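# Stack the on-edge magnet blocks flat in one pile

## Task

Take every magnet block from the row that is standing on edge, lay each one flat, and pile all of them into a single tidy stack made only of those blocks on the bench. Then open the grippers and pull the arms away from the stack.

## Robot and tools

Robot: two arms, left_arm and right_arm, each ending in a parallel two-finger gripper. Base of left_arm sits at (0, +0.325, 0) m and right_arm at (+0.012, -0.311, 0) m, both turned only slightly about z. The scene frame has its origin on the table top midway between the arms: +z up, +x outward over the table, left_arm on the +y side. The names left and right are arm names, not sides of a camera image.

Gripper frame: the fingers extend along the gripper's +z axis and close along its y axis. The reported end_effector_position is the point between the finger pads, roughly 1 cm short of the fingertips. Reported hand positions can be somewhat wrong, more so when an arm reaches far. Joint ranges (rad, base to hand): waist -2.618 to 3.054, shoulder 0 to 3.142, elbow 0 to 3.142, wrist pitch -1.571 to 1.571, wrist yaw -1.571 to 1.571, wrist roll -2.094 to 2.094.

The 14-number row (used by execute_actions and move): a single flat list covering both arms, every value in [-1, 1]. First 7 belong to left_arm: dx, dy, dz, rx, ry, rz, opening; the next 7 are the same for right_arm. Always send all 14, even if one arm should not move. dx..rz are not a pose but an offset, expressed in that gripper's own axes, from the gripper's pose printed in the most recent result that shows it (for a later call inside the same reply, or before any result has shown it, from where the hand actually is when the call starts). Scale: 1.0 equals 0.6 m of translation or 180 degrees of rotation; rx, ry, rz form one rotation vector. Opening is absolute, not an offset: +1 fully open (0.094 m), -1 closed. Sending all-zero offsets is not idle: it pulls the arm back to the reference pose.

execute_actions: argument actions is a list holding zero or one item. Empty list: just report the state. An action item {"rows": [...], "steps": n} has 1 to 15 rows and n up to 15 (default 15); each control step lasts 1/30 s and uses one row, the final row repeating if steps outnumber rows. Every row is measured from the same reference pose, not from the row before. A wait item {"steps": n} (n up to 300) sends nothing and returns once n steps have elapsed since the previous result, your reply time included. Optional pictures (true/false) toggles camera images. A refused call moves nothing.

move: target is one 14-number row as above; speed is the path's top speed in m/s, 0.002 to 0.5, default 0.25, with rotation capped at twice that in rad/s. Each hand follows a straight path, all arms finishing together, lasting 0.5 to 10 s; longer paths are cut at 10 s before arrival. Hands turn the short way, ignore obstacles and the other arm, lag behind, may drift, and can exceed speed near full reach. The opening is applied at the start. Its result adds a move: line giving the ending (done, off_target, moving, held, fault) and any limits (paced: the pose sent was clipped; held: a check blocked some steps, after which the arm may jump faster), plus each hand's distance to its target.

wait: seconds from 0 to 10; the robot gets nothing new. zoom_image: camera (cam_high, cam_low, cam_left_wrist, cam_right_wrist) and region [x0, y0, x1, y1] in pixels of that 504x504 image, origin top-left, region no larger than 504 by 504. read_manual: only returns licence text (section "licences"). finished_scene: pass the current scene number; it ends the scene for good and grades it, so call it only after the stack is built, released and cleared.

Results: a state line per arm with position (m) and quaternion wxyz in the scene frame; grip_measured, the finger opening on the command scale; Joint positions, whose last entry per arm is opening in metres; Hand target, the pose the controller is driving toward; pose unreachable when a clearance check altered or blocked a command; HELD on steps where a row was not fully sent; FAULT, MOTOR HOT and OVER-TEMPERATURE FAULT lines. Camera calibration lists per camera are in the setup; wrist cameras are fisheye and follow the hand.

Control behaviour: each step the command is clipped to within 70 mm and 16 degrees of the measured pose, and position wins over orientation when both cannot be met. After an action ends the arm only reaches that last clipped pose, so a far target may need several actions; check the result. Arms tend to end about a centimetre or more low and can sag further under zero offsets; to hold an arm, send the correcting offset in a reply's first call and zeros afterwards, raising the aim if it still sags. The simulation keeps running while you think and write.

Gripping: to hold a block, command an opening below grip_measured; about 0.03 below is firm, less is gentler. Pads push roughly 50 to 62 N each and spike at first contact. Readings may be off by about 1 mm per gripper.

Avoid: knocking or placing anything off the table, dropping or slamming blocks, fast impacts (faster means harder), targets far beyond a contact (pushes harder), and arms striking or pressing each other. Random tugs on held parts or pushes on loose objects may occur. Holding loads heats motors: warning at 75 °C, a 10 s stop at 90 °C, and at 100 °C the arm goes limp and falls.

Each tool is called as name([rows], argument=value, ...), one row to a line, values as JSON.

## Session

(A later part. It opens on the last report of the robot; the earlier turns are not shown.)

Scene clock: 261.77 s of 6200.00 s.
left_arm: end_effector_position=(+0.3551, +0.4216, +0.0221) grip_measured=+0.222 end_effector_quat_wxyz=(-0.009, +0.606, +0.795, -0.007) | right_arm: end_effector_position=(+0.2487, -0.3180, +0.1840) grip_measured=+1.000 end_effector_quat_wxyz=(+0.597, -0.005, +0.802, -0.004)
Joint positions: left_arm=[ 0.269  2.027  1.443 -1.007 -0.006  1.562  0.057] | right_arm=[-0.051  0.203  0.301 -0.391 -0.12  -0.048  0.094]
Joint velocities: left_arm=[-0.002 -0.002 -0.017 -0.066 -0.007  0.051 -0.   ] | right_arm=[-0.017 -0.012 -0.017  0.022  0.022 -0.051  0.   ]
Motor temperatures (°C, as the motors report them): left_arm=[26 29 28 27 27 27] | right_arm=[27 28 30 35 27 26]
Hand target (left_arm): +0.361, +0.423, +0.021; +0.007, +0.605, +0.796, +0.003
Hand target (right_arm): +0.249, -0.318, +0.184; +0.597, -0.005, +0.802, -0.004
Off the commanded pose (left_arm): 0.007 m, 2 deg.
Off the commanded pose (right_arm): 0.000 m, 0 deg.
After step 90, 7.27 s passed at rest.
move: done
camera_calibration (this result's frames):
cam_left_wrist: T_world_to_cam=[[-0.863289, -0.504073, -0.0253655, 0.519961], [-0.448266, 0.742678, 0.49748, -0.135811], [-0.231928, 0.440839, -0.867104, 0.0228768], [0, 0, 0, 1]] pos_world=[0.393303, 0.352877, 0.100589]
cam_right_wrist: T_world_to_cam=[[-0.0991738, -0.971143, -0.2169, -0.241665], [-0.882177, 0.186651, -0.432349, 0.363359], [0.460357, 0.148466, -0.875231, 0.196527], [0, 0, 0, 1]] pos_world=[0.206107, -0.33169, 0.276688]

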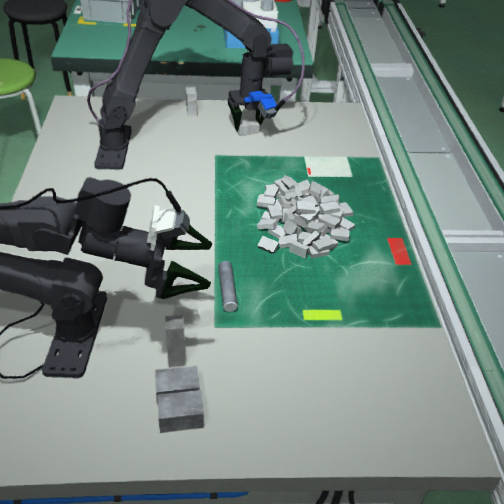

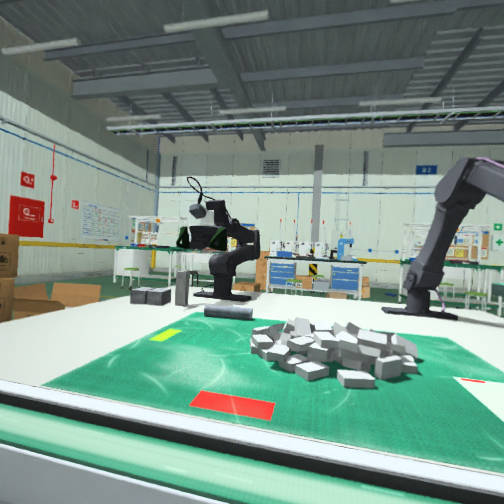

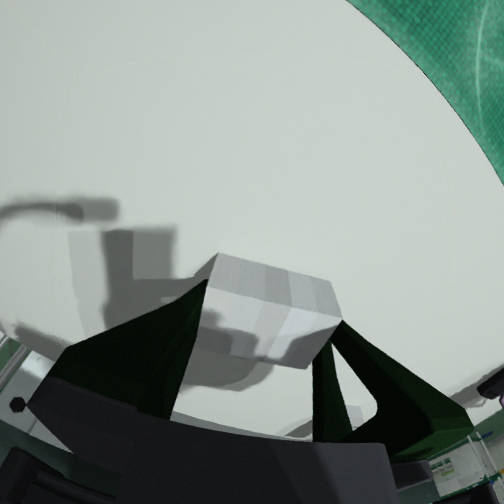

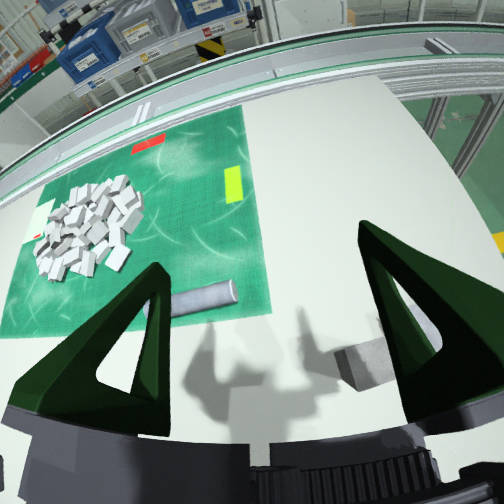

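move(target=[0, 0.008, 0.014, -0.018, -0.004, 0, 0.19, 0, 0, 0, 0, 0, 0, 1], speed=0.02)

Scene clock: 265.60 s of 6200.00 s.
left_arm: end_effector_position=(+0.3544, +0.4215, +0.0209) grip_measured=+0.222 end_effector_quat_wxyz=(+0.001, +0.606, +0.795, +0.006) | right_arm: end_effector_position=(+0.2487, -0.3180, +0.1840) grip_measured=+1.000 end_effector_quat_wxyz=(+0.597, -0.005, +0.802, -0.004)
Joint positions: left_arm=[ 0.269  1.998  1.395 -0.957 -0.006  1.562  0.057] | right_arm=[-0.051  0.203  0.301 -0.391 -0.12  -0.048  0.094]
Joint velocities: left_arm=[ 0.012 -0.017 -0.017  0.007 -0.007  0.007  0.001] | right_arm=[-0.012 -0.002 -0.007 -0.081 -0.095 -0.037  0.   ]
Motor temperatures (°C, as the motors report them): left_arm=[26 29 28 27 27 27] | right_arm=[27 28 30 35 27 26]
Hand target (left_arm): +0.359, +0.423, +0.014; +0.012, +0.606, +0.795, +0.012
Hand target (right_arm): +0.249, -0.318, +0.184; +0.597, -0.005, +0.802, -0.004
Off the commanded pose (left_arm): 0.009 m, 2 deg.
Off the commanded pose (right_arm): 0.000 m, 0 deg.
move: done
camera_calibration (this result's frames):
cam_left_wrist: T_world_to_cam=[[-0.862045, -0.503744, -0.0558576, 0.519333], [-0.463372, 0.738676, 0.489535, -0.128173], [-0.205339, 0.447884, -0.870193, 0.00943323], [0, 0, 0, 1]] pos_world=[0.390234, 0.352064, 0.0999627]
cam_right_wrist: T_world_to_cam=[[-0.0991738, -0.971143, -0.2169, -0.241665], [-0.882177, 0.186651, -0.432349, 0.363359], [0.460357, 0.148466, -0.875231, 0.196527], [0, 0, 0, 1]] pos_world=[0.206107, -0.33169, 0.276688]

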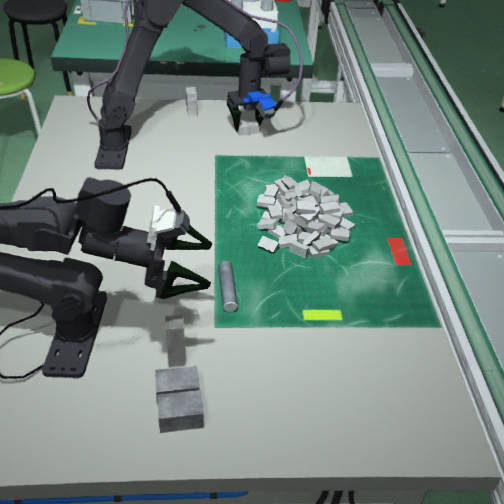

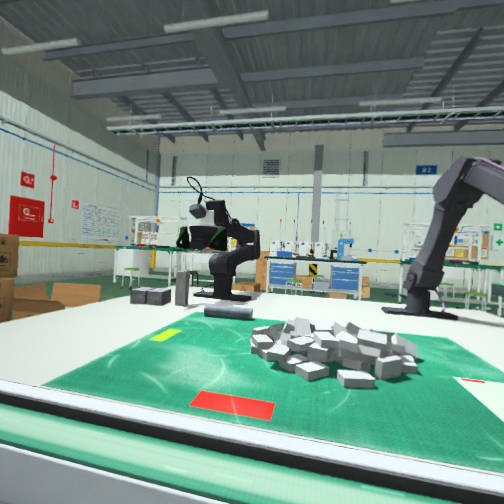

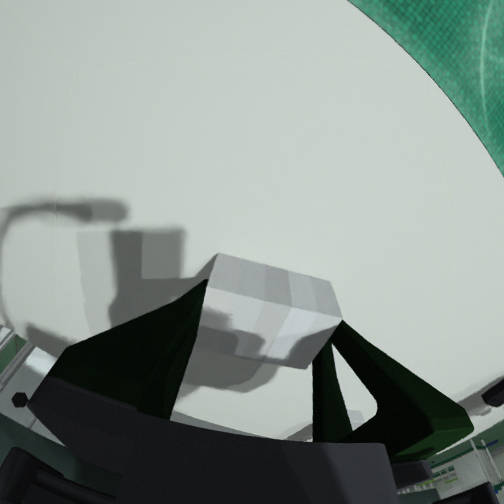

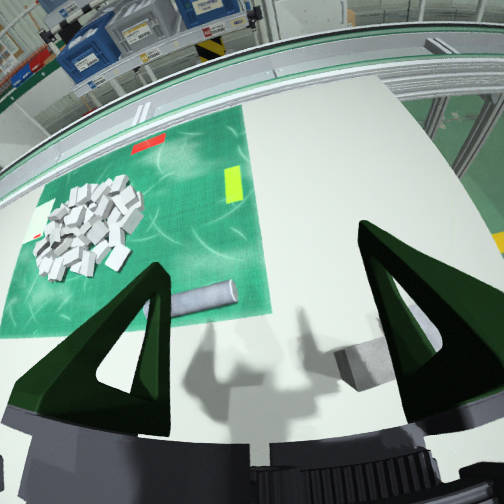

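execute_actions([
  {"rows": [[0,0,0,0,0,0,0.21,0,0,0,0,0,0,1],[0,0,0,0,0,0,0.22,0,0,0,0,0,0,1],[0,0,0,0,0,0,0.23,0,0,0,0,0,0,1],[0,0,0,0,0,0,0.24,0,0,0,0,0,0,1],[0,0,0,0,0,0,0.26,0,0,0,0,0,0,1],[0,0,0,0,0,0,0.29,0,0,0,0,0,0,1],[0,0,0,0,0,0,0.33,0,0,0,0,0,0,1],[0,0,0,0,0,0,0.38,0,0,0,0,0,0,1],[0,0,0,0,0,0,0.44,0,0,0,0,0,0,1],[0,0,0,0,0,0,0.5,0,0,0,0,0,0,1],[0,0,0,0,0,0,0.56,0,0,0,0,0,0,1],[0,0,0,0,0,0,0.62,0,0,0,0,0,0,1]], "steps": 15},
], pictures=false)

move(target=[0, 0, -0.1, 0, 0, 0, 0.62, 0, 0, 0, 0, 0, 0, 1], speed=0.1)

Scene clock: 272.93 s of 6200.00 s.
left_arm: end_effector_position=(+0.3543, +0.4214, +0.0209) grip_measured=+0.618 end_effector_quat_wxyz=(+0.001, +0.606, +0.795, +0.006) | right_arm: end_effector_position=(+0.2487, -0.3180, +0.1840) grip_measured=+1.000 end_effector_quat_wxyz=(+0.597, -0.005, +0.802, -0.004)
Joint positions: left_arm=[ 0.269  1.998  1.395 -0.957 -0.006  1.562  0.076] | right_arm=[-0.051  0.203  0.301 -0.391 -0.12  -0.048  0.094]
Joint velocities: left_arm=[-0.002 -0.002 -0.002 -0.066 -0.037 -0.037  0.002] | right_arm=[-0.032 -0.007  0.017  0.081  0.037 -0.022  0.   ]
Motor temperatures (°C, as the motors report them): left_arm=[26 30 27 28 27 27] | right_arm=[27 28 30 35 27 26]
Hand target (left_arm): +0.355, +0.421, +0.021; +0.001, +0.606, +0.795, +0.006
Hand target (right_arm): +0.249, -0.318, +0.184; +0.597, -0.005, +0.802, -0.004
Off the commanded pose (left_arm): 0.000 m, 0 deg.
Off the commanded pose (right_arm): 0.000 m, 0 deg.
Steps of this call (steps 1 to 90: nothing new was sent; then 3.83 s passed at rest; steps 91 to 105: all 15 steps of this action). Readings (end_effector_position):
91: left_arm (+0.3543, +0.4214, +0.0209) | right_arm (+0.2487, -0.3180, +0.1840)
92: left_arm (+0.3543, +0.4214, +0.0209) | right_arm (+0.2487, -0.3180, +0.1840)
94: left_arm (+0.3543, +0.4214, +0.0209) | right_arm (+0.2487, -0.3180, +0.1840)
98: left_arm (+0.3543, +0.4214, +0.0209) | right_arm (+0.2487, -0.3180, +0.1840)
105: the state above

Scene clock: 274.33 s of 6200.00 s.
left_arm: end_effector_position=(+0.3529, +0.4211, +0.0724) grip_measured=+0.619 end_effector_quat_wxyz=(-0.003, +0.606, +0.795, +0.001) | right_arm: end_effector_position=(+0.2487, -0.3180, +0.1840) grip_measured=+1.000 end_effector_quat_wxyz=(+0.597, -0.005, +0.802, -0.004)
Joint positions: left_arm=[ 0.269  1.953  1.542 -1.163 -0.006  1.562  0.076] | right_arm=[-0.051  0.203  0.301 -0.391 -0.12  -0.048  0.094]
Joint velocities: left_arm=[ 0.002 -0.002 -0.012  0.022 -0.007 -0.007 -0.   ] | right_arm=[-0.007  0.007 -0.012 -0.037 -0.007 -0.007  0.   ]
Motor temperatures (°C, as the motors report them): left_arm=[26 30 28 28 27 27] | right_arm=[27 28 30 35 27 26]
Hand target (left_arm): +0.354, +0.422, +0.081; +0.001, +0.606, +0.795, +0.006
Hand target (right_arm): +0.249, -0.318, +0.184; +0.597, -0.005, +0.802, -0.004
Off the commanded pose (left_arm): 0.009 m, 1 deg.
Off the commanded pose (right_arm): 0.000 m, 0 deg.
move: done
camera_calibration (this result's frames):
cam_left_wrist: T_world_to_cam=[[-0.862683, -0.503913, -0.0430046, 0.520085], [-0.457032, 0.740356, 0.492946, -0.156982], [-0.216563, 0.44491, -0.868997, 0.0592529], [0, 0, 0, 1]] pos_world=[0.389755, 0.351937, 0.15124]
cam_right_wrist: T_world_to_cam=[[-0.0991738, -0.971143, -0.2169, -0.241665], [-0.882177, 0.186651, -0.432349, 0.363359], [0.460357, 0.148466, -0.875231, 0.196527], [0, 0, 0, 1]] pos_world=[0.206107, -0.33169, 0.276688]

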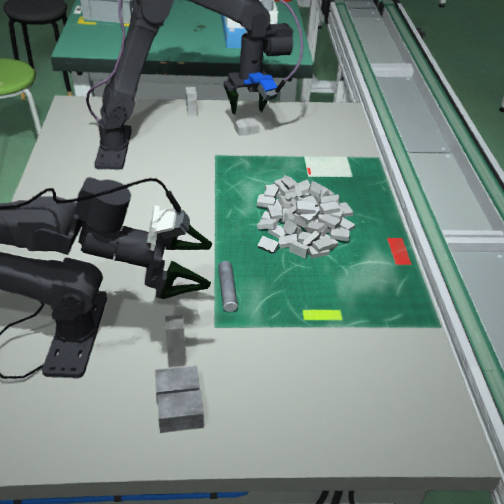

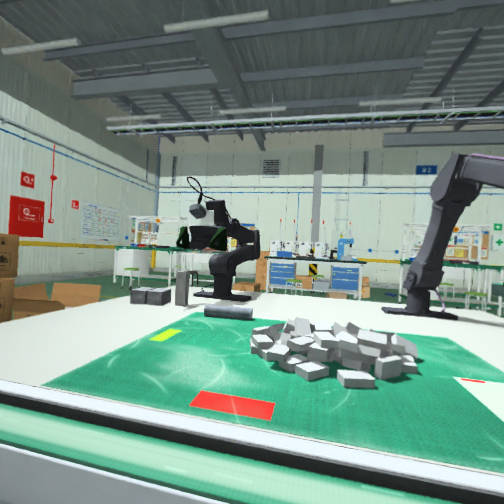

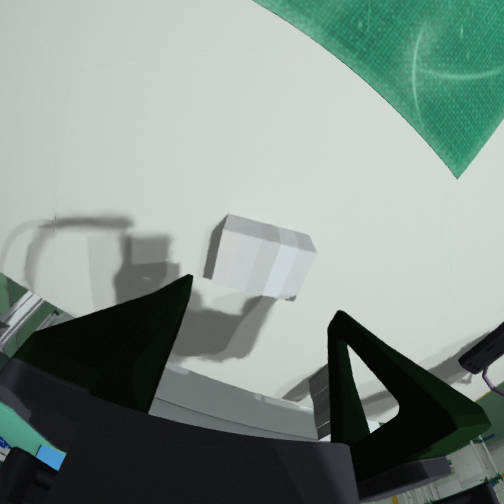

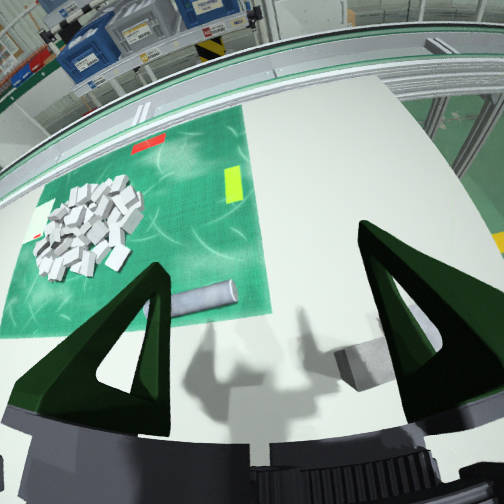

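move(target=[0, 0.0273, -0.0177, -0.2590, -0.2615, -0.4505, 0.62, 0, 0, 0, 0, 0, 0, 1], speed=0.3)

Scene clock: 296.83 s of 6200.00 s.
left_arm: end_effector_position=(+0.3693, +0.4276, +0.0890) grip_measured=+0.619 end_effector_quat_wxyz=(+0.498, -0.120, +0.856, +0.075) | right_arm: end_effector_position=(+0.2487, -0.3180, +0.1840) grip_measured=+1.000 end_effector_quat_wxyz=(+0.597, -0.005, +0.802, -0.004)
Joint positions: left_arm=[ 0.264  1.416  0.447  0.454 -0.03  -0.007  0.076] | right_arm=[-0.051  0.203  0.301 -0.391 -0.12  -0.048  0.094]
Joint velocities: left_arm=[-0.007  0.002 -0.022 -0.037  0.066 -0.022  0.   ] | right_arm=[-0.012 -0.007  0.007 -0.007 -0.037  0.037  0.   ]
Motor temperatures (°C, as the motors report them): left_arm=[26 30 28 28 27 27] | right_arm=[27 28 30 36 27 26]
Hand target (left_arm): +0.367, +0.425, +0.085; +0.494, -0.123, +0.857, +0.075
Hand target (right_arm): +0.249, -0.318, +0.184; +0.597, -0.005, +0.802, -0.004
Off the commanded pose (left_arm): 0.006 m, 1 deg.
Off the commanded pose (right_arm): 0.000 m, 0 deg.
After step 90, 15.70 s passed at rest.
move: done
camera_calibration (this result's frames):
cam_left_wrist: T_world_to_cam=[[0.429012, -0.882182, 0.194175, 0.201845], [-0.7359, -0.465996, -0.491222, 0.543934], [0.523832, 0.0678466, -0.849116, -0.0396959], [0, 0, 0, 1]] pos_world=[0.334482, 0.434228, 0.194293]
cam_right_wrist: T_world_to_cam=[[-0.0991738, -0.971143, -0.2169, -0.241665], [-0.882177, 0.186651, -0.432349, 0.363359], [0.460357, 0.148466, -0.875231, 0.196527], [0, 0, 0, 1]] pos_world=[0.206107, -0.33169, 0.276688]

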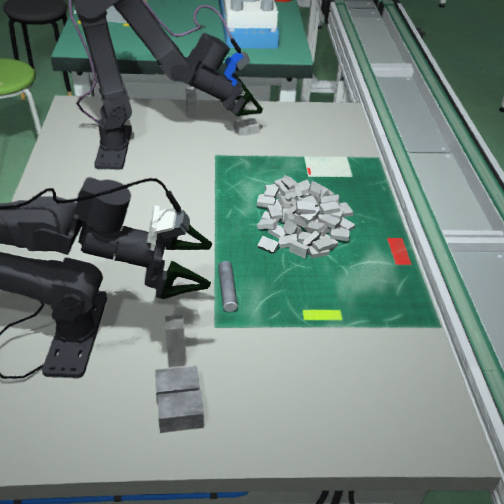

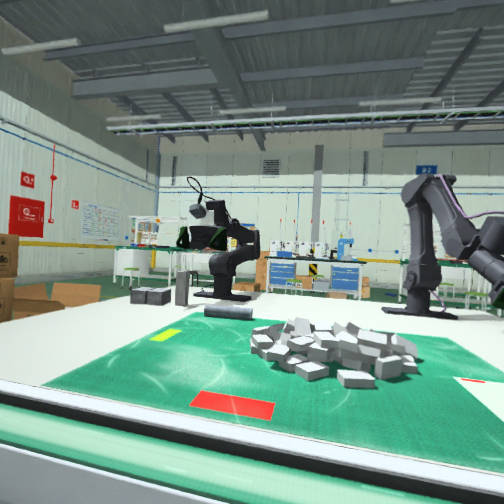

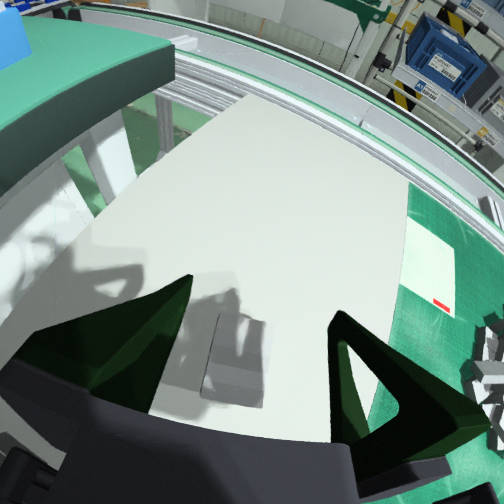

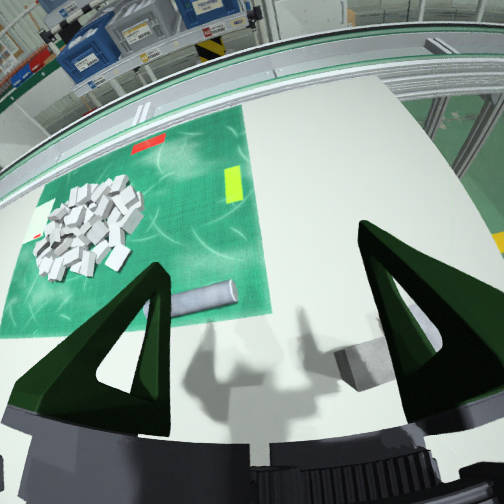

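move(target=[0.0763, -0.0038, 0.0413, 0.0053, 0, 0.003, 0.62, 0, 0, 0, 0, 0, 0, 1], speed=0.1)

Scene clock: 306.33 s of 6200.00 s.
left_arm: end_effector_position=(+0.3718, +0.4267, +0.0443) grip_measured=+0.619 end_effector_quat_wxyz=(+0.506, -0.118, +0.851, +0.072) | right_arm: end_effector_position=(+0.2487, -0.3180, +0.1840) grip_measured=+1.000 end_effector_quat_wxyz=(+0.597, -0.005, +0.802, -0.004)
Joint positions: left_arm=[ 0.264  1.653  0.364  0.791 -0.022 -0.008  0.076] | right_arm=[-0.051  0.203  0.301 -0.391 -0.12  -0.048  0.094]
Joint velocities: left_arm=[ 0.002  0.002  0.002 -0.007  0.007  0.125 -0.001] | right_arm=[-0.012 -0.002 -0.017 -0.007 -0.007 -0.022  0.   ]
Motor temperatures (°C, as the motors report them): left_arm=[26 29 28 30 27 27] | right_arm=[27 28 30 36 27 26]
Hand target (left_arm): +0.368, +0.424, +0.038; +0.499, -0.111, +0.857, +0.070
Hand target (right_arm): +0.249, -0.318, +0.184; +0.597, -0.005, +0.802, -0.004
Off the commanded pose (left_arm): 0.008 m, 1 deg.
Off the commanded pose (right_arm): 0.000 m, 0 deg.
After step 90, 5.30 s passed at rest.
move: done
camera_calibration (this result's frames):
cam_left_wrist: T_world_to_cam=[[0.419467, -0.88494, 0.20231, 0.213033], [-0.730127, -0.461324, -0.504078, 0.519795], [0.539409, 0.063732, -0.839629, -0.083328], [0, 0, 0, 1]] pos_world=[0.335104, 0.433626, 0.148954]
cam_right_wrist: T_world_to_cam=[[-0.0991738, -0.971143, -0.2169, -0.241665], [-0.882177, 0.186651, -0.432349, 0.363359], [0.460357, 0.148466, -0.875231, 0.196527], [0, 0, 0, 1]] pos_world=[0.206107, -0.33169, 0.276688]

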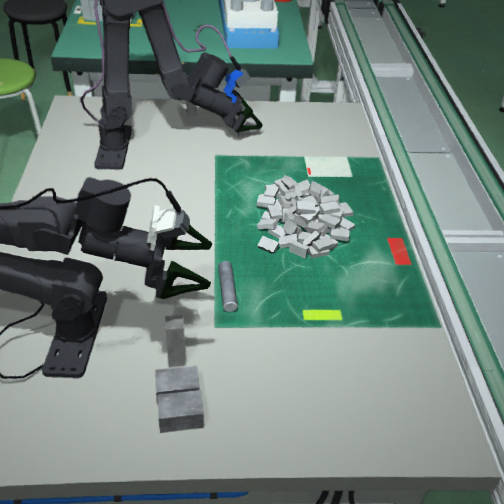

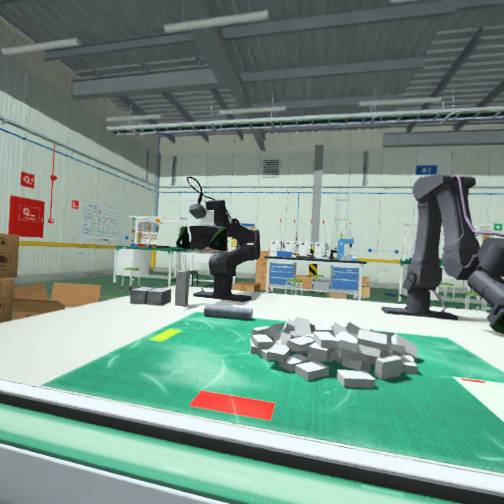

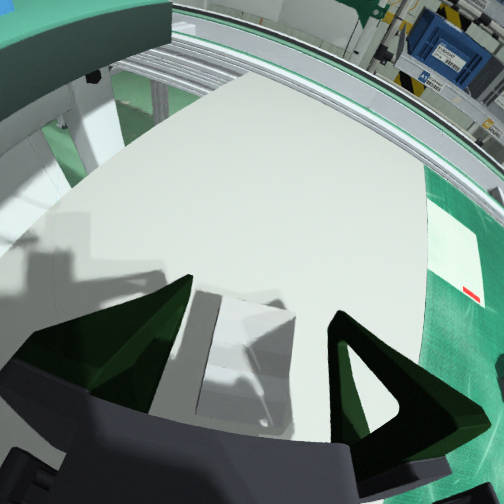

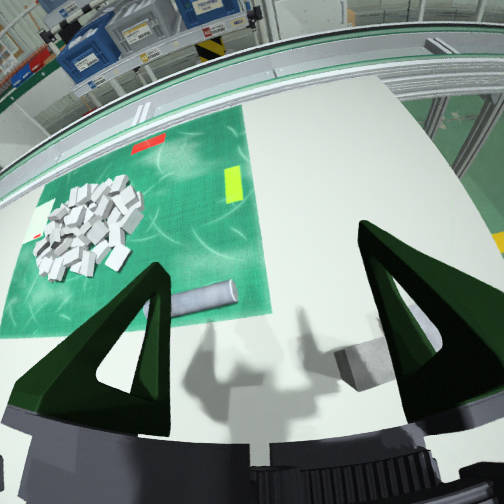

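zoom_image(camera="cam_left_wrist", region=[160, 260, 360, 450])

Region (160, 260, 360, 450) of cam_left_wrist's 504x504 image, scaled by 2.520, with more detail than that image has; it fills the top 479 rows of this view, and the rest is white.

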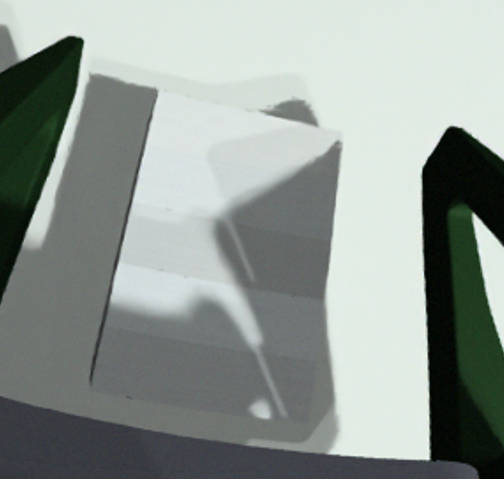

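move(target=[0.0493, 0, 0.0135, 0, 0.012, 0, 0.45, 0, 0, 0, 0, 0, 0, 1], speed=0.05)

Scene clock: 330.00 s of 6200.00 s.
left_arm: end_effector_position=(+0.3692, +0.4261, +0.0212) grip_measured=+0.451 end_effector_quat_wxyz=(+0.496, -0.118, +0.857, +0.071) | right_arm: end_effector_position=(+0.2487, -0.3180, +0.1840) grip_measured=+1.000 end_effector_quat_wxyz=(+0.597, -0.005, +0.802, -0.004)
Joint positions: left_arm=[ 0.264  1.763  0.347  0.895 -0.022 -0.008  0.068] | right_arm=[-0.051  0.203  0.301 -0.391 -0.12  -0.048  0.094]
Joint velocities: left_arm=[ 0.007 -0.007 -0.017  0.037 -0.051  0.022  0.   ] | right_arm=[-0.017 -0.002  0.002  0.007 -0.051 -0.037  0.   ]
Motor temperatures (°C, as the motors report them): left_arm=[26 28 27 32 27 27] | right_arm=[27 28 31 37 27 26]
Hand target (left_arm): +0.365, +0.424, +0.015; +0.490, -0.119, +0.861, +0.070
Hand target (right_arm): +0.249, -0.318, +0.184; +0.597, -0.005, +0.802, -0.004
Off the commanded pose (left_arm): 0.008 m, 1 deg.
Off the commanded pose (right_arm): 0.000 m, 0 deg.
After step 90, 19.80 s passed at rest.
move: done
camera_calibration (this result's frames):
cam_left_wrist: T_world_to_cam=[[0.423902, -0.883792, 0.198038, 0.216168], [-0.741087, -0.464161, -0.485123, 0.51079], [0.520669, 0.0588812, -0.851726, -0.092058], [0, 0, 0, 1]] pos_world=[0.334838, 0.433557, 0.126579]
cam_right_wrist: T_world_to_cam=[[-0.0991738, -0.971143, -0.2169, -0.241665], [-0.882177, 0.186651, -0.432349, 0.363359], [0.460357, 0.148466, -0.875231, 0.196527], [0, 0, 0, 1]] pos_world=[0.206107, -0.33169, 0.276688]

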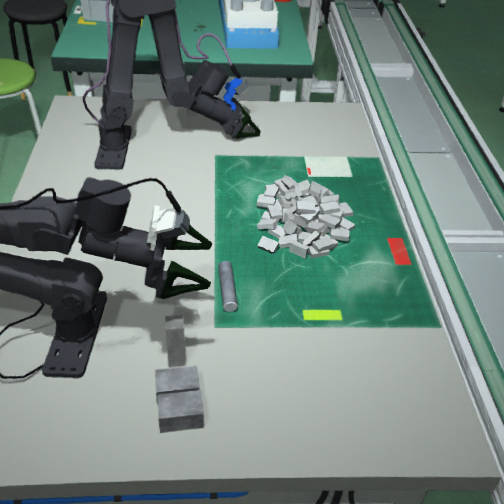

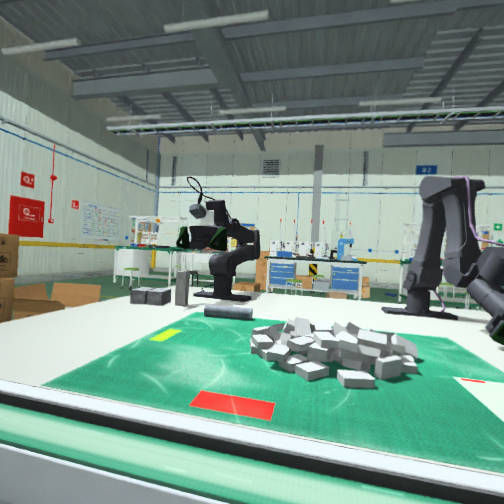

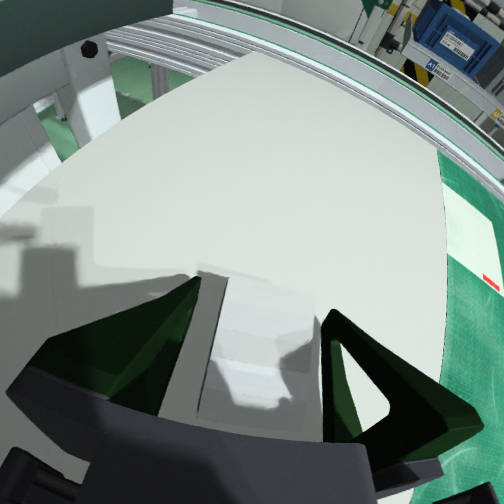

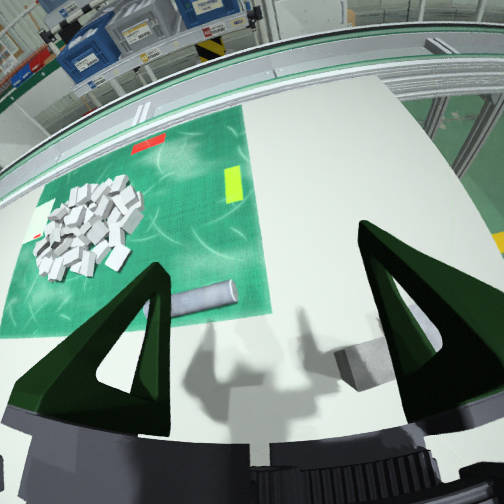

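zoom_image(camera="cam_left_wrist", region=[160, 250, 360, 450])

zoom_image(camera="cam_high", region=[180, 60, 290, 150])

Region (160, 250, 360, 450) of cam_left_wrist's 504x504 image, scaled by 2.520, with more detail than that image has.

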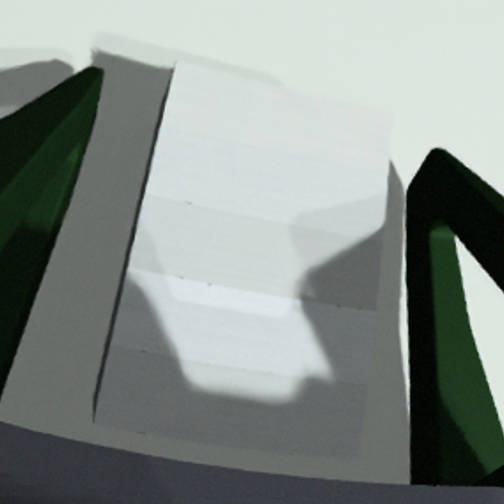

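Region (180, 60, 290, 150) of cam_high's 504x504 image, scaled by 4.582, with more detail than that image has; it fills the top 412 rows of this view, and the rest is white.

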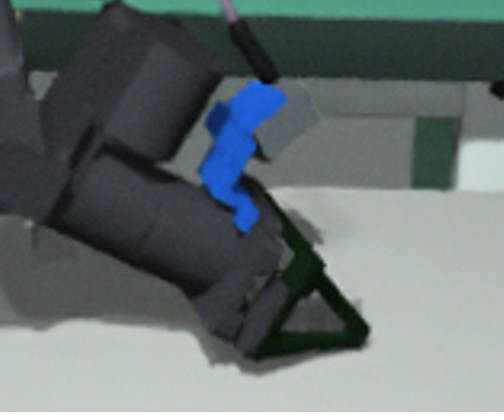

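execute_actions([
  {"rows": [[0,0,0,0,0,0,0.38,0,0,0,0,0,0,1],[0,0,0,0,0,0,0.31,0,0,0,0,0,0,1],[0,0,0,0,0,0,0.24,0,0,0,0,0,0,1],[0,0,0,0,0,0,0.17,0,0,0,0,0,0,1],[0,0,0,0,0,0,0.11,0,0,0,0,0,0,1],[0,0,0,0,0,0,0.06,0,0,0,0,0,0,1],[0,0,0,0,0,0,0.02,0,0,0,0,0,0,1],[0,0,0,0,0,0,-0.02,0,0,0,0,0,0,1],[0,0,0,0,0,0,-0.05,0,0,0,0,0,0,1],[0,0,0,0,0,0,-0.08,0,0,0,0,0,0,1],[0,0,0,0,0,0,-0.10,0,0,0,0,0,0,1],[0,0,0,0,0,0,-0.12,0,0,0,0,0,0,1],[0,0,0,0,0,0,-0.14,0,0,0,0,0,0,1],[0,0,0,0,0,0,-0.16,0,0,0,0,0,0,1],[0,0,0,0,0,0,-0.18,0,0,0,0,0,0,1]], "steps": 15},
], pictures=false)

wait(seconds=0.4)

Scene clock: 351.63 s of 6200.00 s.
left_arm: end_effector_position=(+0.3700, +0.4266, +0.0228) grip_measured=-0.147 end_effector_quat_wxyz=(+0.499, -0.118, +0.855, +0.072) | right_arm: end_effector_position=(+0.2487, -0.3180, +0.1840) grip_measured=+1.000 end_effector_quat_wxyz=(+0.597, -0.005, +0.802, -0.004)
Joint positions: left_arm=[ 0.264  1.763  0.347  0.903 -0.024 -0.008  0.04 ] | right_arm=[-0.051  0.203  0.301 -0.391 -0.12  -0.048  0.094]
Joint velocities: left_arm=[ 0.007  0.007 -0.007 -0.066 -0.022 -0.022  0.   ] | right_arm=[ 0.002 -0.017 -0.002 -0.051  0.022 -0.007  0.   ]
Motor temperatures (°C, as the motors report them): left_arm=[26 28 27 33 27 27] | right_arm=[27 27 31 37 27 26]
Hand target (left_arm): +0.369, +0.426, +0.021; +0.496, -0.118, +0.857, +0.071
Hand target (right_arm): +0.249, -0.318, +0.184; +0.597, -0.005, +0.802, -0.004
Off the commanded pose (left_arm): 0.002 m, 0 deg.
Off the commanded pose (right_arm): 0.000 m, 0 deg.
Steps of this call (steps 1 to 90: nothing new was sent; then 18.13 s passed at rest; steps 91 to 105: all 15 steps of this action). Readings (end_effector_position):
91: left_arm (+0.3701, +0.4263, +0.0228) | right_arm (+0.2487, -0.3180, +0.1840)
92: left_arm (+0.3701, +0.4263, +0.0228) | right_arm (+0.2487, -0.3180, +0.1840)
94: left_arm (+0.3701, +0.4263, +0.0228) | right_arm (+0.2487, -0.3180, +0.1840)
98: left_arm (+0.3701, +0.4263, +0.0228) | right_arm (+0.2487, -0.3180, +0.1840)
105: the state above

Scene clock: 352.03 s of 6200.00 s.
left_arm: end_effector_position=(+0.3700, +0.4266, +0.0228) grip_measured=-0.147 end_effector_quat_wxyz=(+0.499, -0.118, +0.855, +0.072) | right_arm: end_effector_position=(+0.2487, -0.3180, +0.1840) grip_measured=+1.000 end_effector_quat_wxyz=(+0.597, -0.005, +0.802, -0.004)
Joint positions: left_arm=[ 0.264  1.763  0.347  0.903 -0.024 -0.008  0.04 ] | right_arm=[-0.051  0.203  0.301 -0.391 -0.12  -0.048  0.094]
Joint velocities: left_arm=[ 0.002 -0.002 -0.012 -0.007 -0.051 -0.007  0.   ] | right_arm=[ 0.007 -0.007 -0.017  0.022  0.022  0.022  0.   ]
Motor temperatures (°C, as the motors report them): left_arm=[26 28 27 33 27 27] | right_arm=[27 27 31 37 27 26]
Hand target (left_arm): +0.369, +0.426, +0.021; +0.496, -0.118, +0.857, +0.071
Hand target (right_arm): +0.249, -0.318, +0.184; +0.597, -0.005, +0.802, -0.004
Off the commanded pose (left_arm): 0.002 m, 0 deg.
Off the commanded pose (right_arm): 0.000 m, 0 deg.
Steps of this call (steps 1 to 12: nothing new was sent). Readings (end_effector_position):
1: left_arm (+0.3700, +0.4266, +0.0228) | right_arm (+0.2487, -0.3180, +0.1840)
2: left_arm (+0.3700, +0.4266, +0.0228) | right_arm (+0.2487, -0.3180, +0.1840)
4: left_arm (+0.3700, +0.4266, +0.0228) | right_arm (+0.2487, -0.3180, +0.1840)
8: left_arm (+0.3700, +0.4266, +0.0228) | right_arm (+0.2487, -0.3180, +0.1840)
12: the state above
camera_calibration (this result's frames):
cam_left_wrist: T_world_to_cam=[[0.423949, -0.883649, 0.198572, 0.215901], [-0.736826, -0.464006, -0.491717, 0.510966], [0.526644, 0.06215, -0.847811, -0.094805], [0, 0, 0, 1]] pos_world=[0.334891, 0.433764, 0.128002]
cam_right_wrist: T_world_to_cam=[[-0.0991738, -0.971143, -0.2169, -0.241665], [-0.882177, 0.186651, -0.432349, 0.363359], [0.460357, 0.148466, -0.875231, 0.196527], [0, 0, 0, 1]] pos_world=[0.206107, -0.33169, 0.276688]

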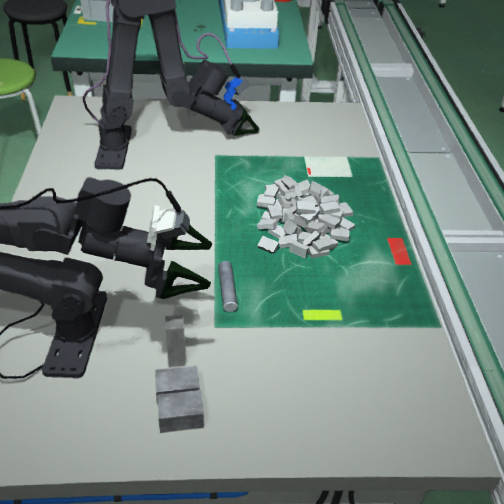

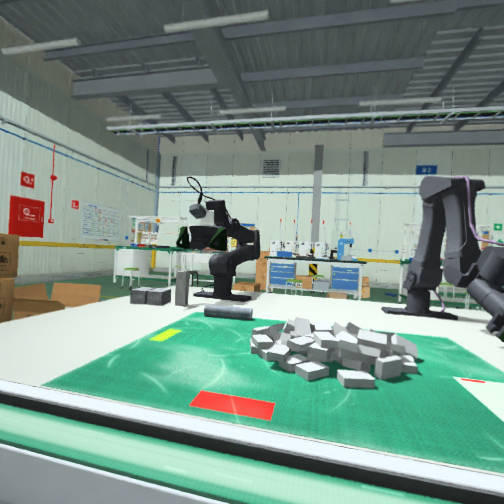

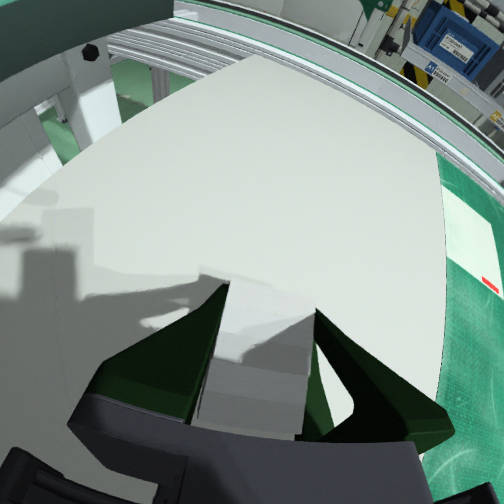

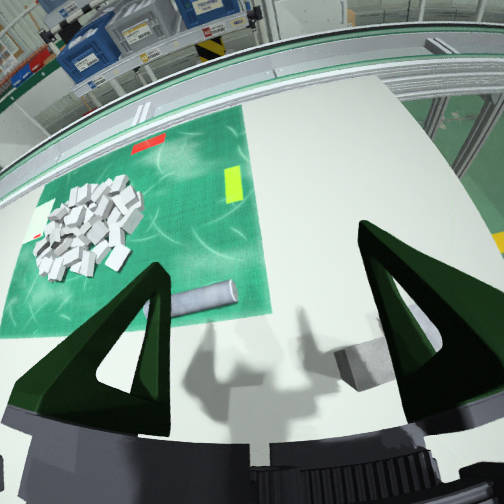

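move(target=[-0.0363, 0, -0.0204, 0, 0, 0, -0.19, 0, 0, 0, 0, 0, 0, 1], speed=0.03)

Scene clock: 356.60 s of 6200.00 s.
left_arm: end_effector_position=(+0.3590, +0.4238, +0.0288) grip_measured=-0.147 end_effector_quat_wxyz=(+0.475, -0.120, +0.869, +0.069) | right_arm: end_effector_position=(+0.2487, -0.3180, +0.1840) grip_measured=+1.000 end_effector_quat_wxyz=(+0.597, -0.005, +0.802, -0.004)
Joint positions: left_arm=[ 0.264  1.641  0.347  0.725 -0.024 -0.008  0.04 ] | right_arm=[-0.051  0.203  0.301 -0.391 -0.12  -0.048  0.094]
Joint velocities: left_arm=[-0.007 -0.007 -0.002 -0.081 -0.051  0.051  0.001] | right_arm=[-0.002 -0.002 -0.002  0.007 -0.051 -0.066  0.   ]
Motor temperatures (°C, as the motors report them): left_arm=[26 28 27 34 27 27] | right_arm=[27 27 31 38 27 26]
Hand target (left_arm): +0.370, +0.427, +0.048; +0.499, -0.118, +0.855, +0.072
Hand target (right_arm): +0.249, -0.318, +0.184; +0.597, -0.005, +0.802, -0.004
Off the commanded pose (left_arm): 0.022 m, 3 deg.
Off the commanded pose (right_arm): 0.000 m, 0 deg.
After step 90, 0.50 s passed at rest.
move: off_target (left_arm)
camera_calibration (this result's frames):
cam_left_wrist: T_world_to_cam=[[0.434298, -0.880971, 0.18782, 0.212322], [-0.761915, -0.4705, -0.445101, 0.514882], [0.48049, 0.050203, -0.875562, -0.0613043], [0, 0, 0, 1]] pos_world=[0.329541, 0.43238, 0.13562]
cam_right_wrist: T_world_to_cam=[[-0.0991738, -0.971143, -0.2169, -0.241665], [-0.882177, 0.186651, -0.432349, 0.363359], [0.460357, 0.148466, -0.875231, 0.196527], [0, 0, 0, 1]] pos_world=[0.206107, -0.33169, 0.276688]

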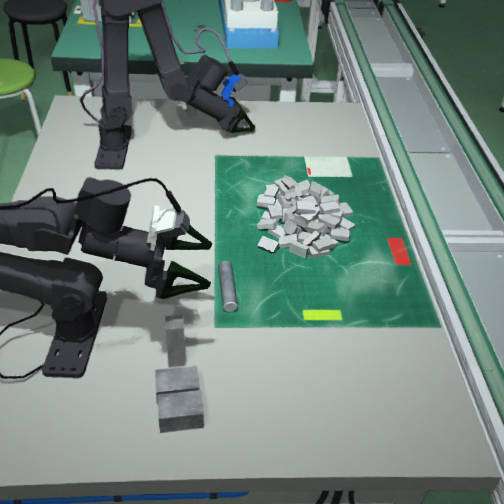

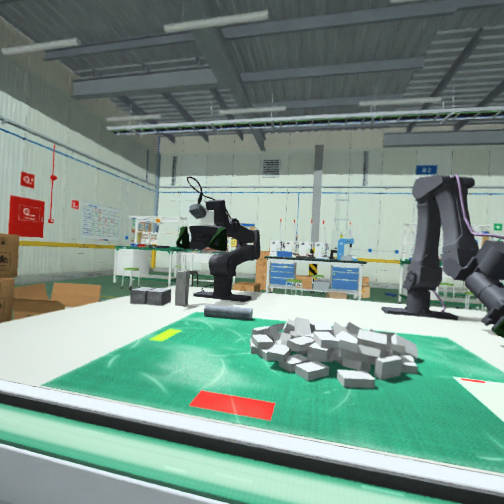

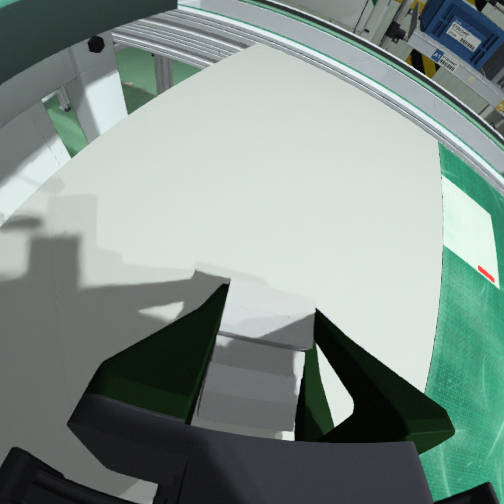

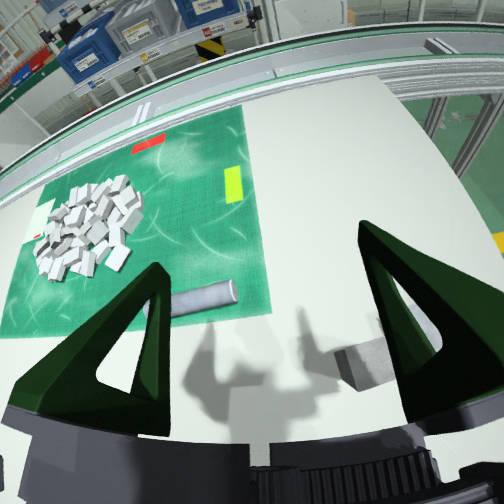

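zoom_image(camera="cam_left_wrist", region=[160, 250, 360, 450])

Region (160, 250, 360, 450) of cam_left_wrist's 504x504 image, scaled by 2.520, with more detail than that image has.

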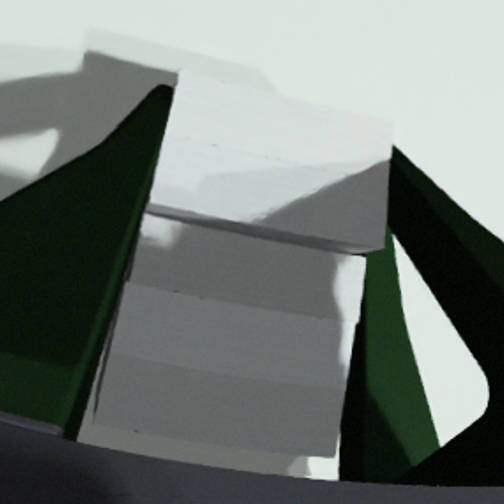

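move(target=[-0.095, 0, -0.0372, 0, -0.01, 0, -0.19, 0, 0, 0, 0, 0, 0, 1], speed=0.06)

Scene clock: 399.87 s of 6200.00 s.
left_arm: end_effector_position=(+0.3606, +0.4242, +0.0663) grip_measured=-0.147 end_effector_quat_wxyz=(+0.461, -0.121, +0.877, +0.067) | right_arm: end_effector_position=(+0.2487, -0.3180, +0.1840) grip_measured=+1.000 end_effector_quat_wxyz=(+0.597, -0.005, +0.802, -0.004)
Joint positions: left_arm=[ 0.264  1.443  0.444  0.397 -0.024 -0.008  0.04 ] | right_arm=[-0.051  0.203  0.301 -0.391 -0.12  -0.048  0.094]
Joint velocities: left_arm=[ 0.002  0.007  0.002 -0.022  0.066  0.066  0.   ] | right_arm=[-0.002 -0.017 -0.002 -0.037 -0.051 -0.022  0.   ]
Motor temperatures (°C, as the motors report them): left_arm=[26 29 28 35 27 27] | right_arm=[27 27 31 38 27 26]
Hand target (left_arm): +0.371, +0.428, +0.088; +0.489, -0.119, +0.861, +0.071
Hand target (right_arm): +0.249, -0.318, +0.184; +0.597, -0.005, +0.802, -0.004
Off the commanded pose (left_arm): 0.025 m, 4 deg.
Off the commanded pose (right_arm): 0.000 m, 0 deg.
After step 90, 38.67 s passed at rest.
move: off_target (left_arm)
camera_calibration (this result's frames):
cam_left_wrist: T_world_to_cam=[[0.440158, -0.879454, 0.18117, 0.202637], [-0.775603, -0.474044, -0.4168, 0.537525], [0.452438, 0.0429417, -0.890761, -0.0150083], [0, 0, 0, 1]] pos_world=[0.334504, 0.433664, 0.17396]
cam_right_wrist: T_world_to_cam=[[-0.0991738, -0.971143, -0.2169, -0.241665], [-0.882177, 0.186651, -0.432349, 0.363359], [0.460357, 0.148466, -0.875231, 0.196527], [0, 0, 0, 1]] pos_world=[0.206107, -0.33169, 0.276688]

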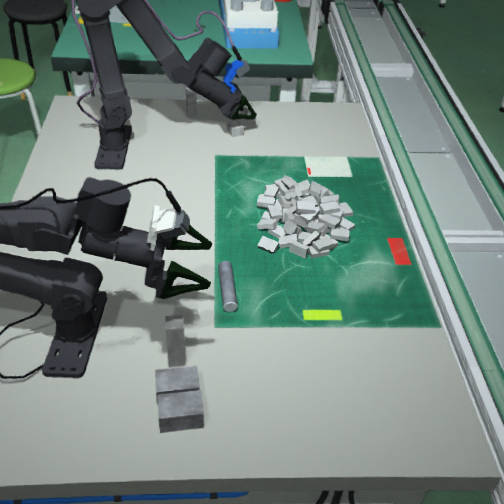

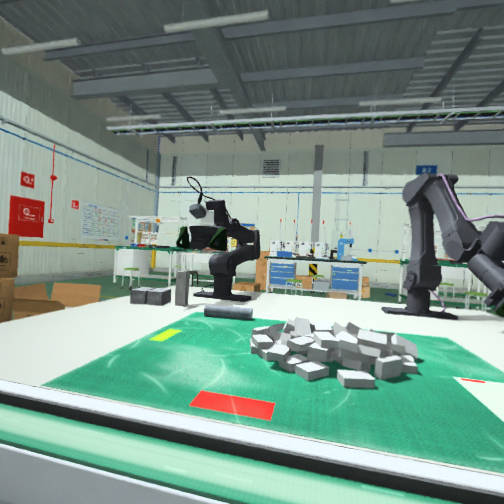

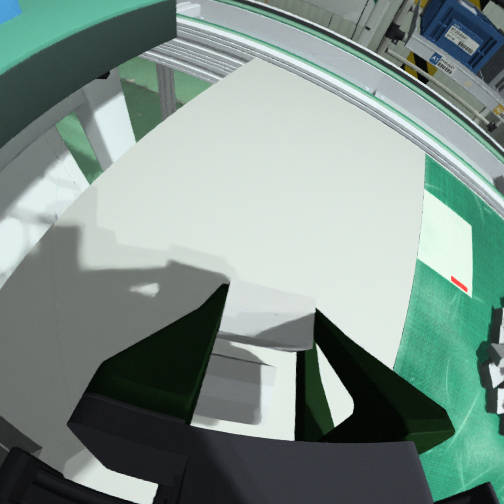

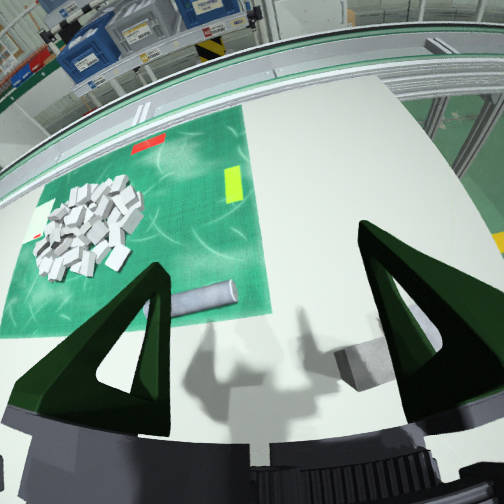

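move(target=[0.1518, -0.295, -0.2937, -0.0586, 0.4471, -0.2615, -0.19, 0, 0, 0, 0, 0, 0, 1], speed=0.25)

Scene clock: 421.60 s of 6200.00 s.
left_arm: end_effector_position=(+0.2220, +0.2070, +0.0860) grip_measured=-0.146 end_effector_quat_wxyz=(-0.208, -0.472, +0.847, -0.130) | right_arm: end_effector_position=(+0.2487, -0.3180, +0.1840) grip_measured=+1.000 end_effector_quat_wxyz=(+0.597, -0.005, +0.802, -0.004)
Joint positions: left_arm=[-0.159  1.636  1.114 -1.224  0.466 -1.145  0.04 ] | right_arm=[-0.051  0.203  0.301 -0.391 -0.12  -0.048  0.094]
Joint velocities: left_arm=[ 0.007 -0.002 -0.017 -0.081 -0.051  0.037  0.   ] | right_arm=[-0.022  0.002  0.002  0.007 -0.022 -0.037  0.   ]
Motor temperatures (°C, as the motors report them): left_arm=[26 29 29 36 27 27] | right_arm=[27 27 31 39 27 26]
Hand target (left_arm): +0.222, +0.201, +0.092; -0.219, -0.473, +0.843, -0.136
Hand target (right_arm): +0.249, -0.318, +0.184; +0.597, -0.005, +0.802, -0.004
Off the commanded pose (left_arm): 0.008 m, 2 deg.
Off the commanded pose (right_arm): 0.000 m, 0 deg.
After step 90, 14.93 s passed at rest.
move: done
camera_calibration (this result's frames):
cam_left_wrist: T_world_to_cam=[[0.934399, -0.328363, -0.138114, -0.127274], [-0.0701166, -0.549662, 0.832439, 0.0868934], [-0.349259, -0.768147, -0.536627, 0.389997], [0, 0, 0, 1]] pos_world=[0.261228, 0.305545, 0.119371]
cam_right_wrist: T_world_to_cam=[[-0.0991738, -0.971143, -0.2169, -0.241665], [-0.882177, 0.186651, -0.432349, 0.363359], [0.460357, 0.148466, -0.875231, 0.196527], [0, 0, 0, 1]] pos_world=[0.206107, -0.33169, 0.276688]

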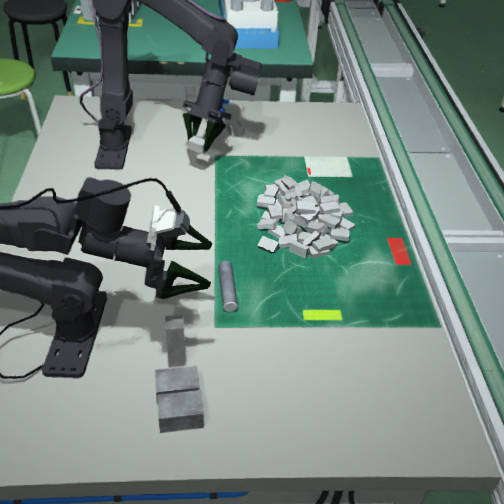

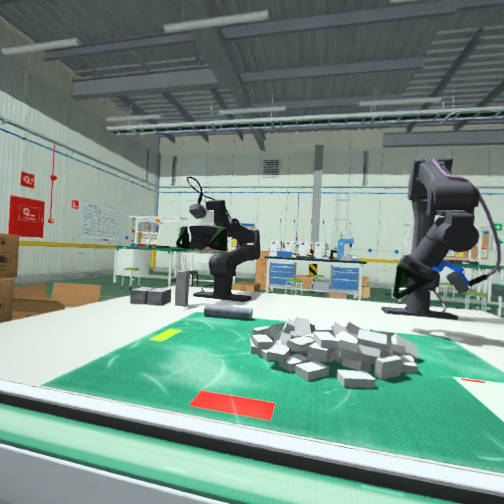

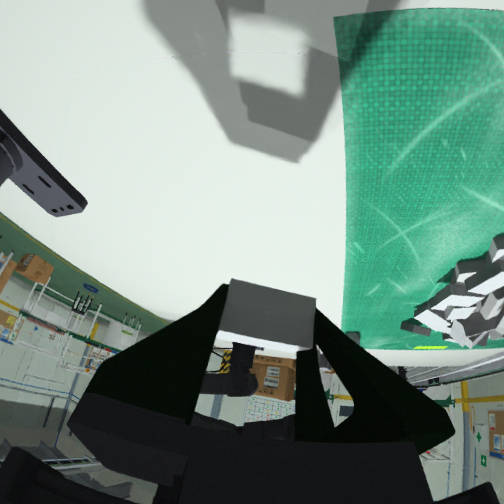

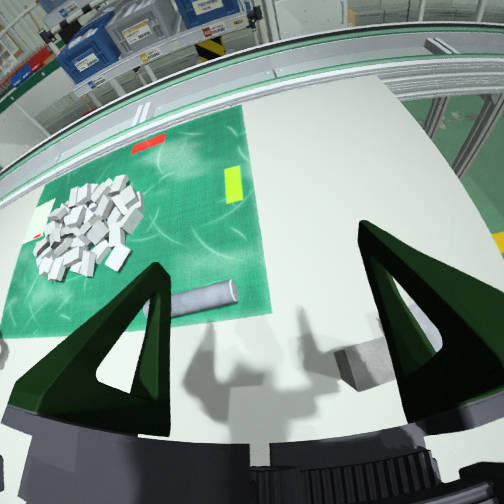

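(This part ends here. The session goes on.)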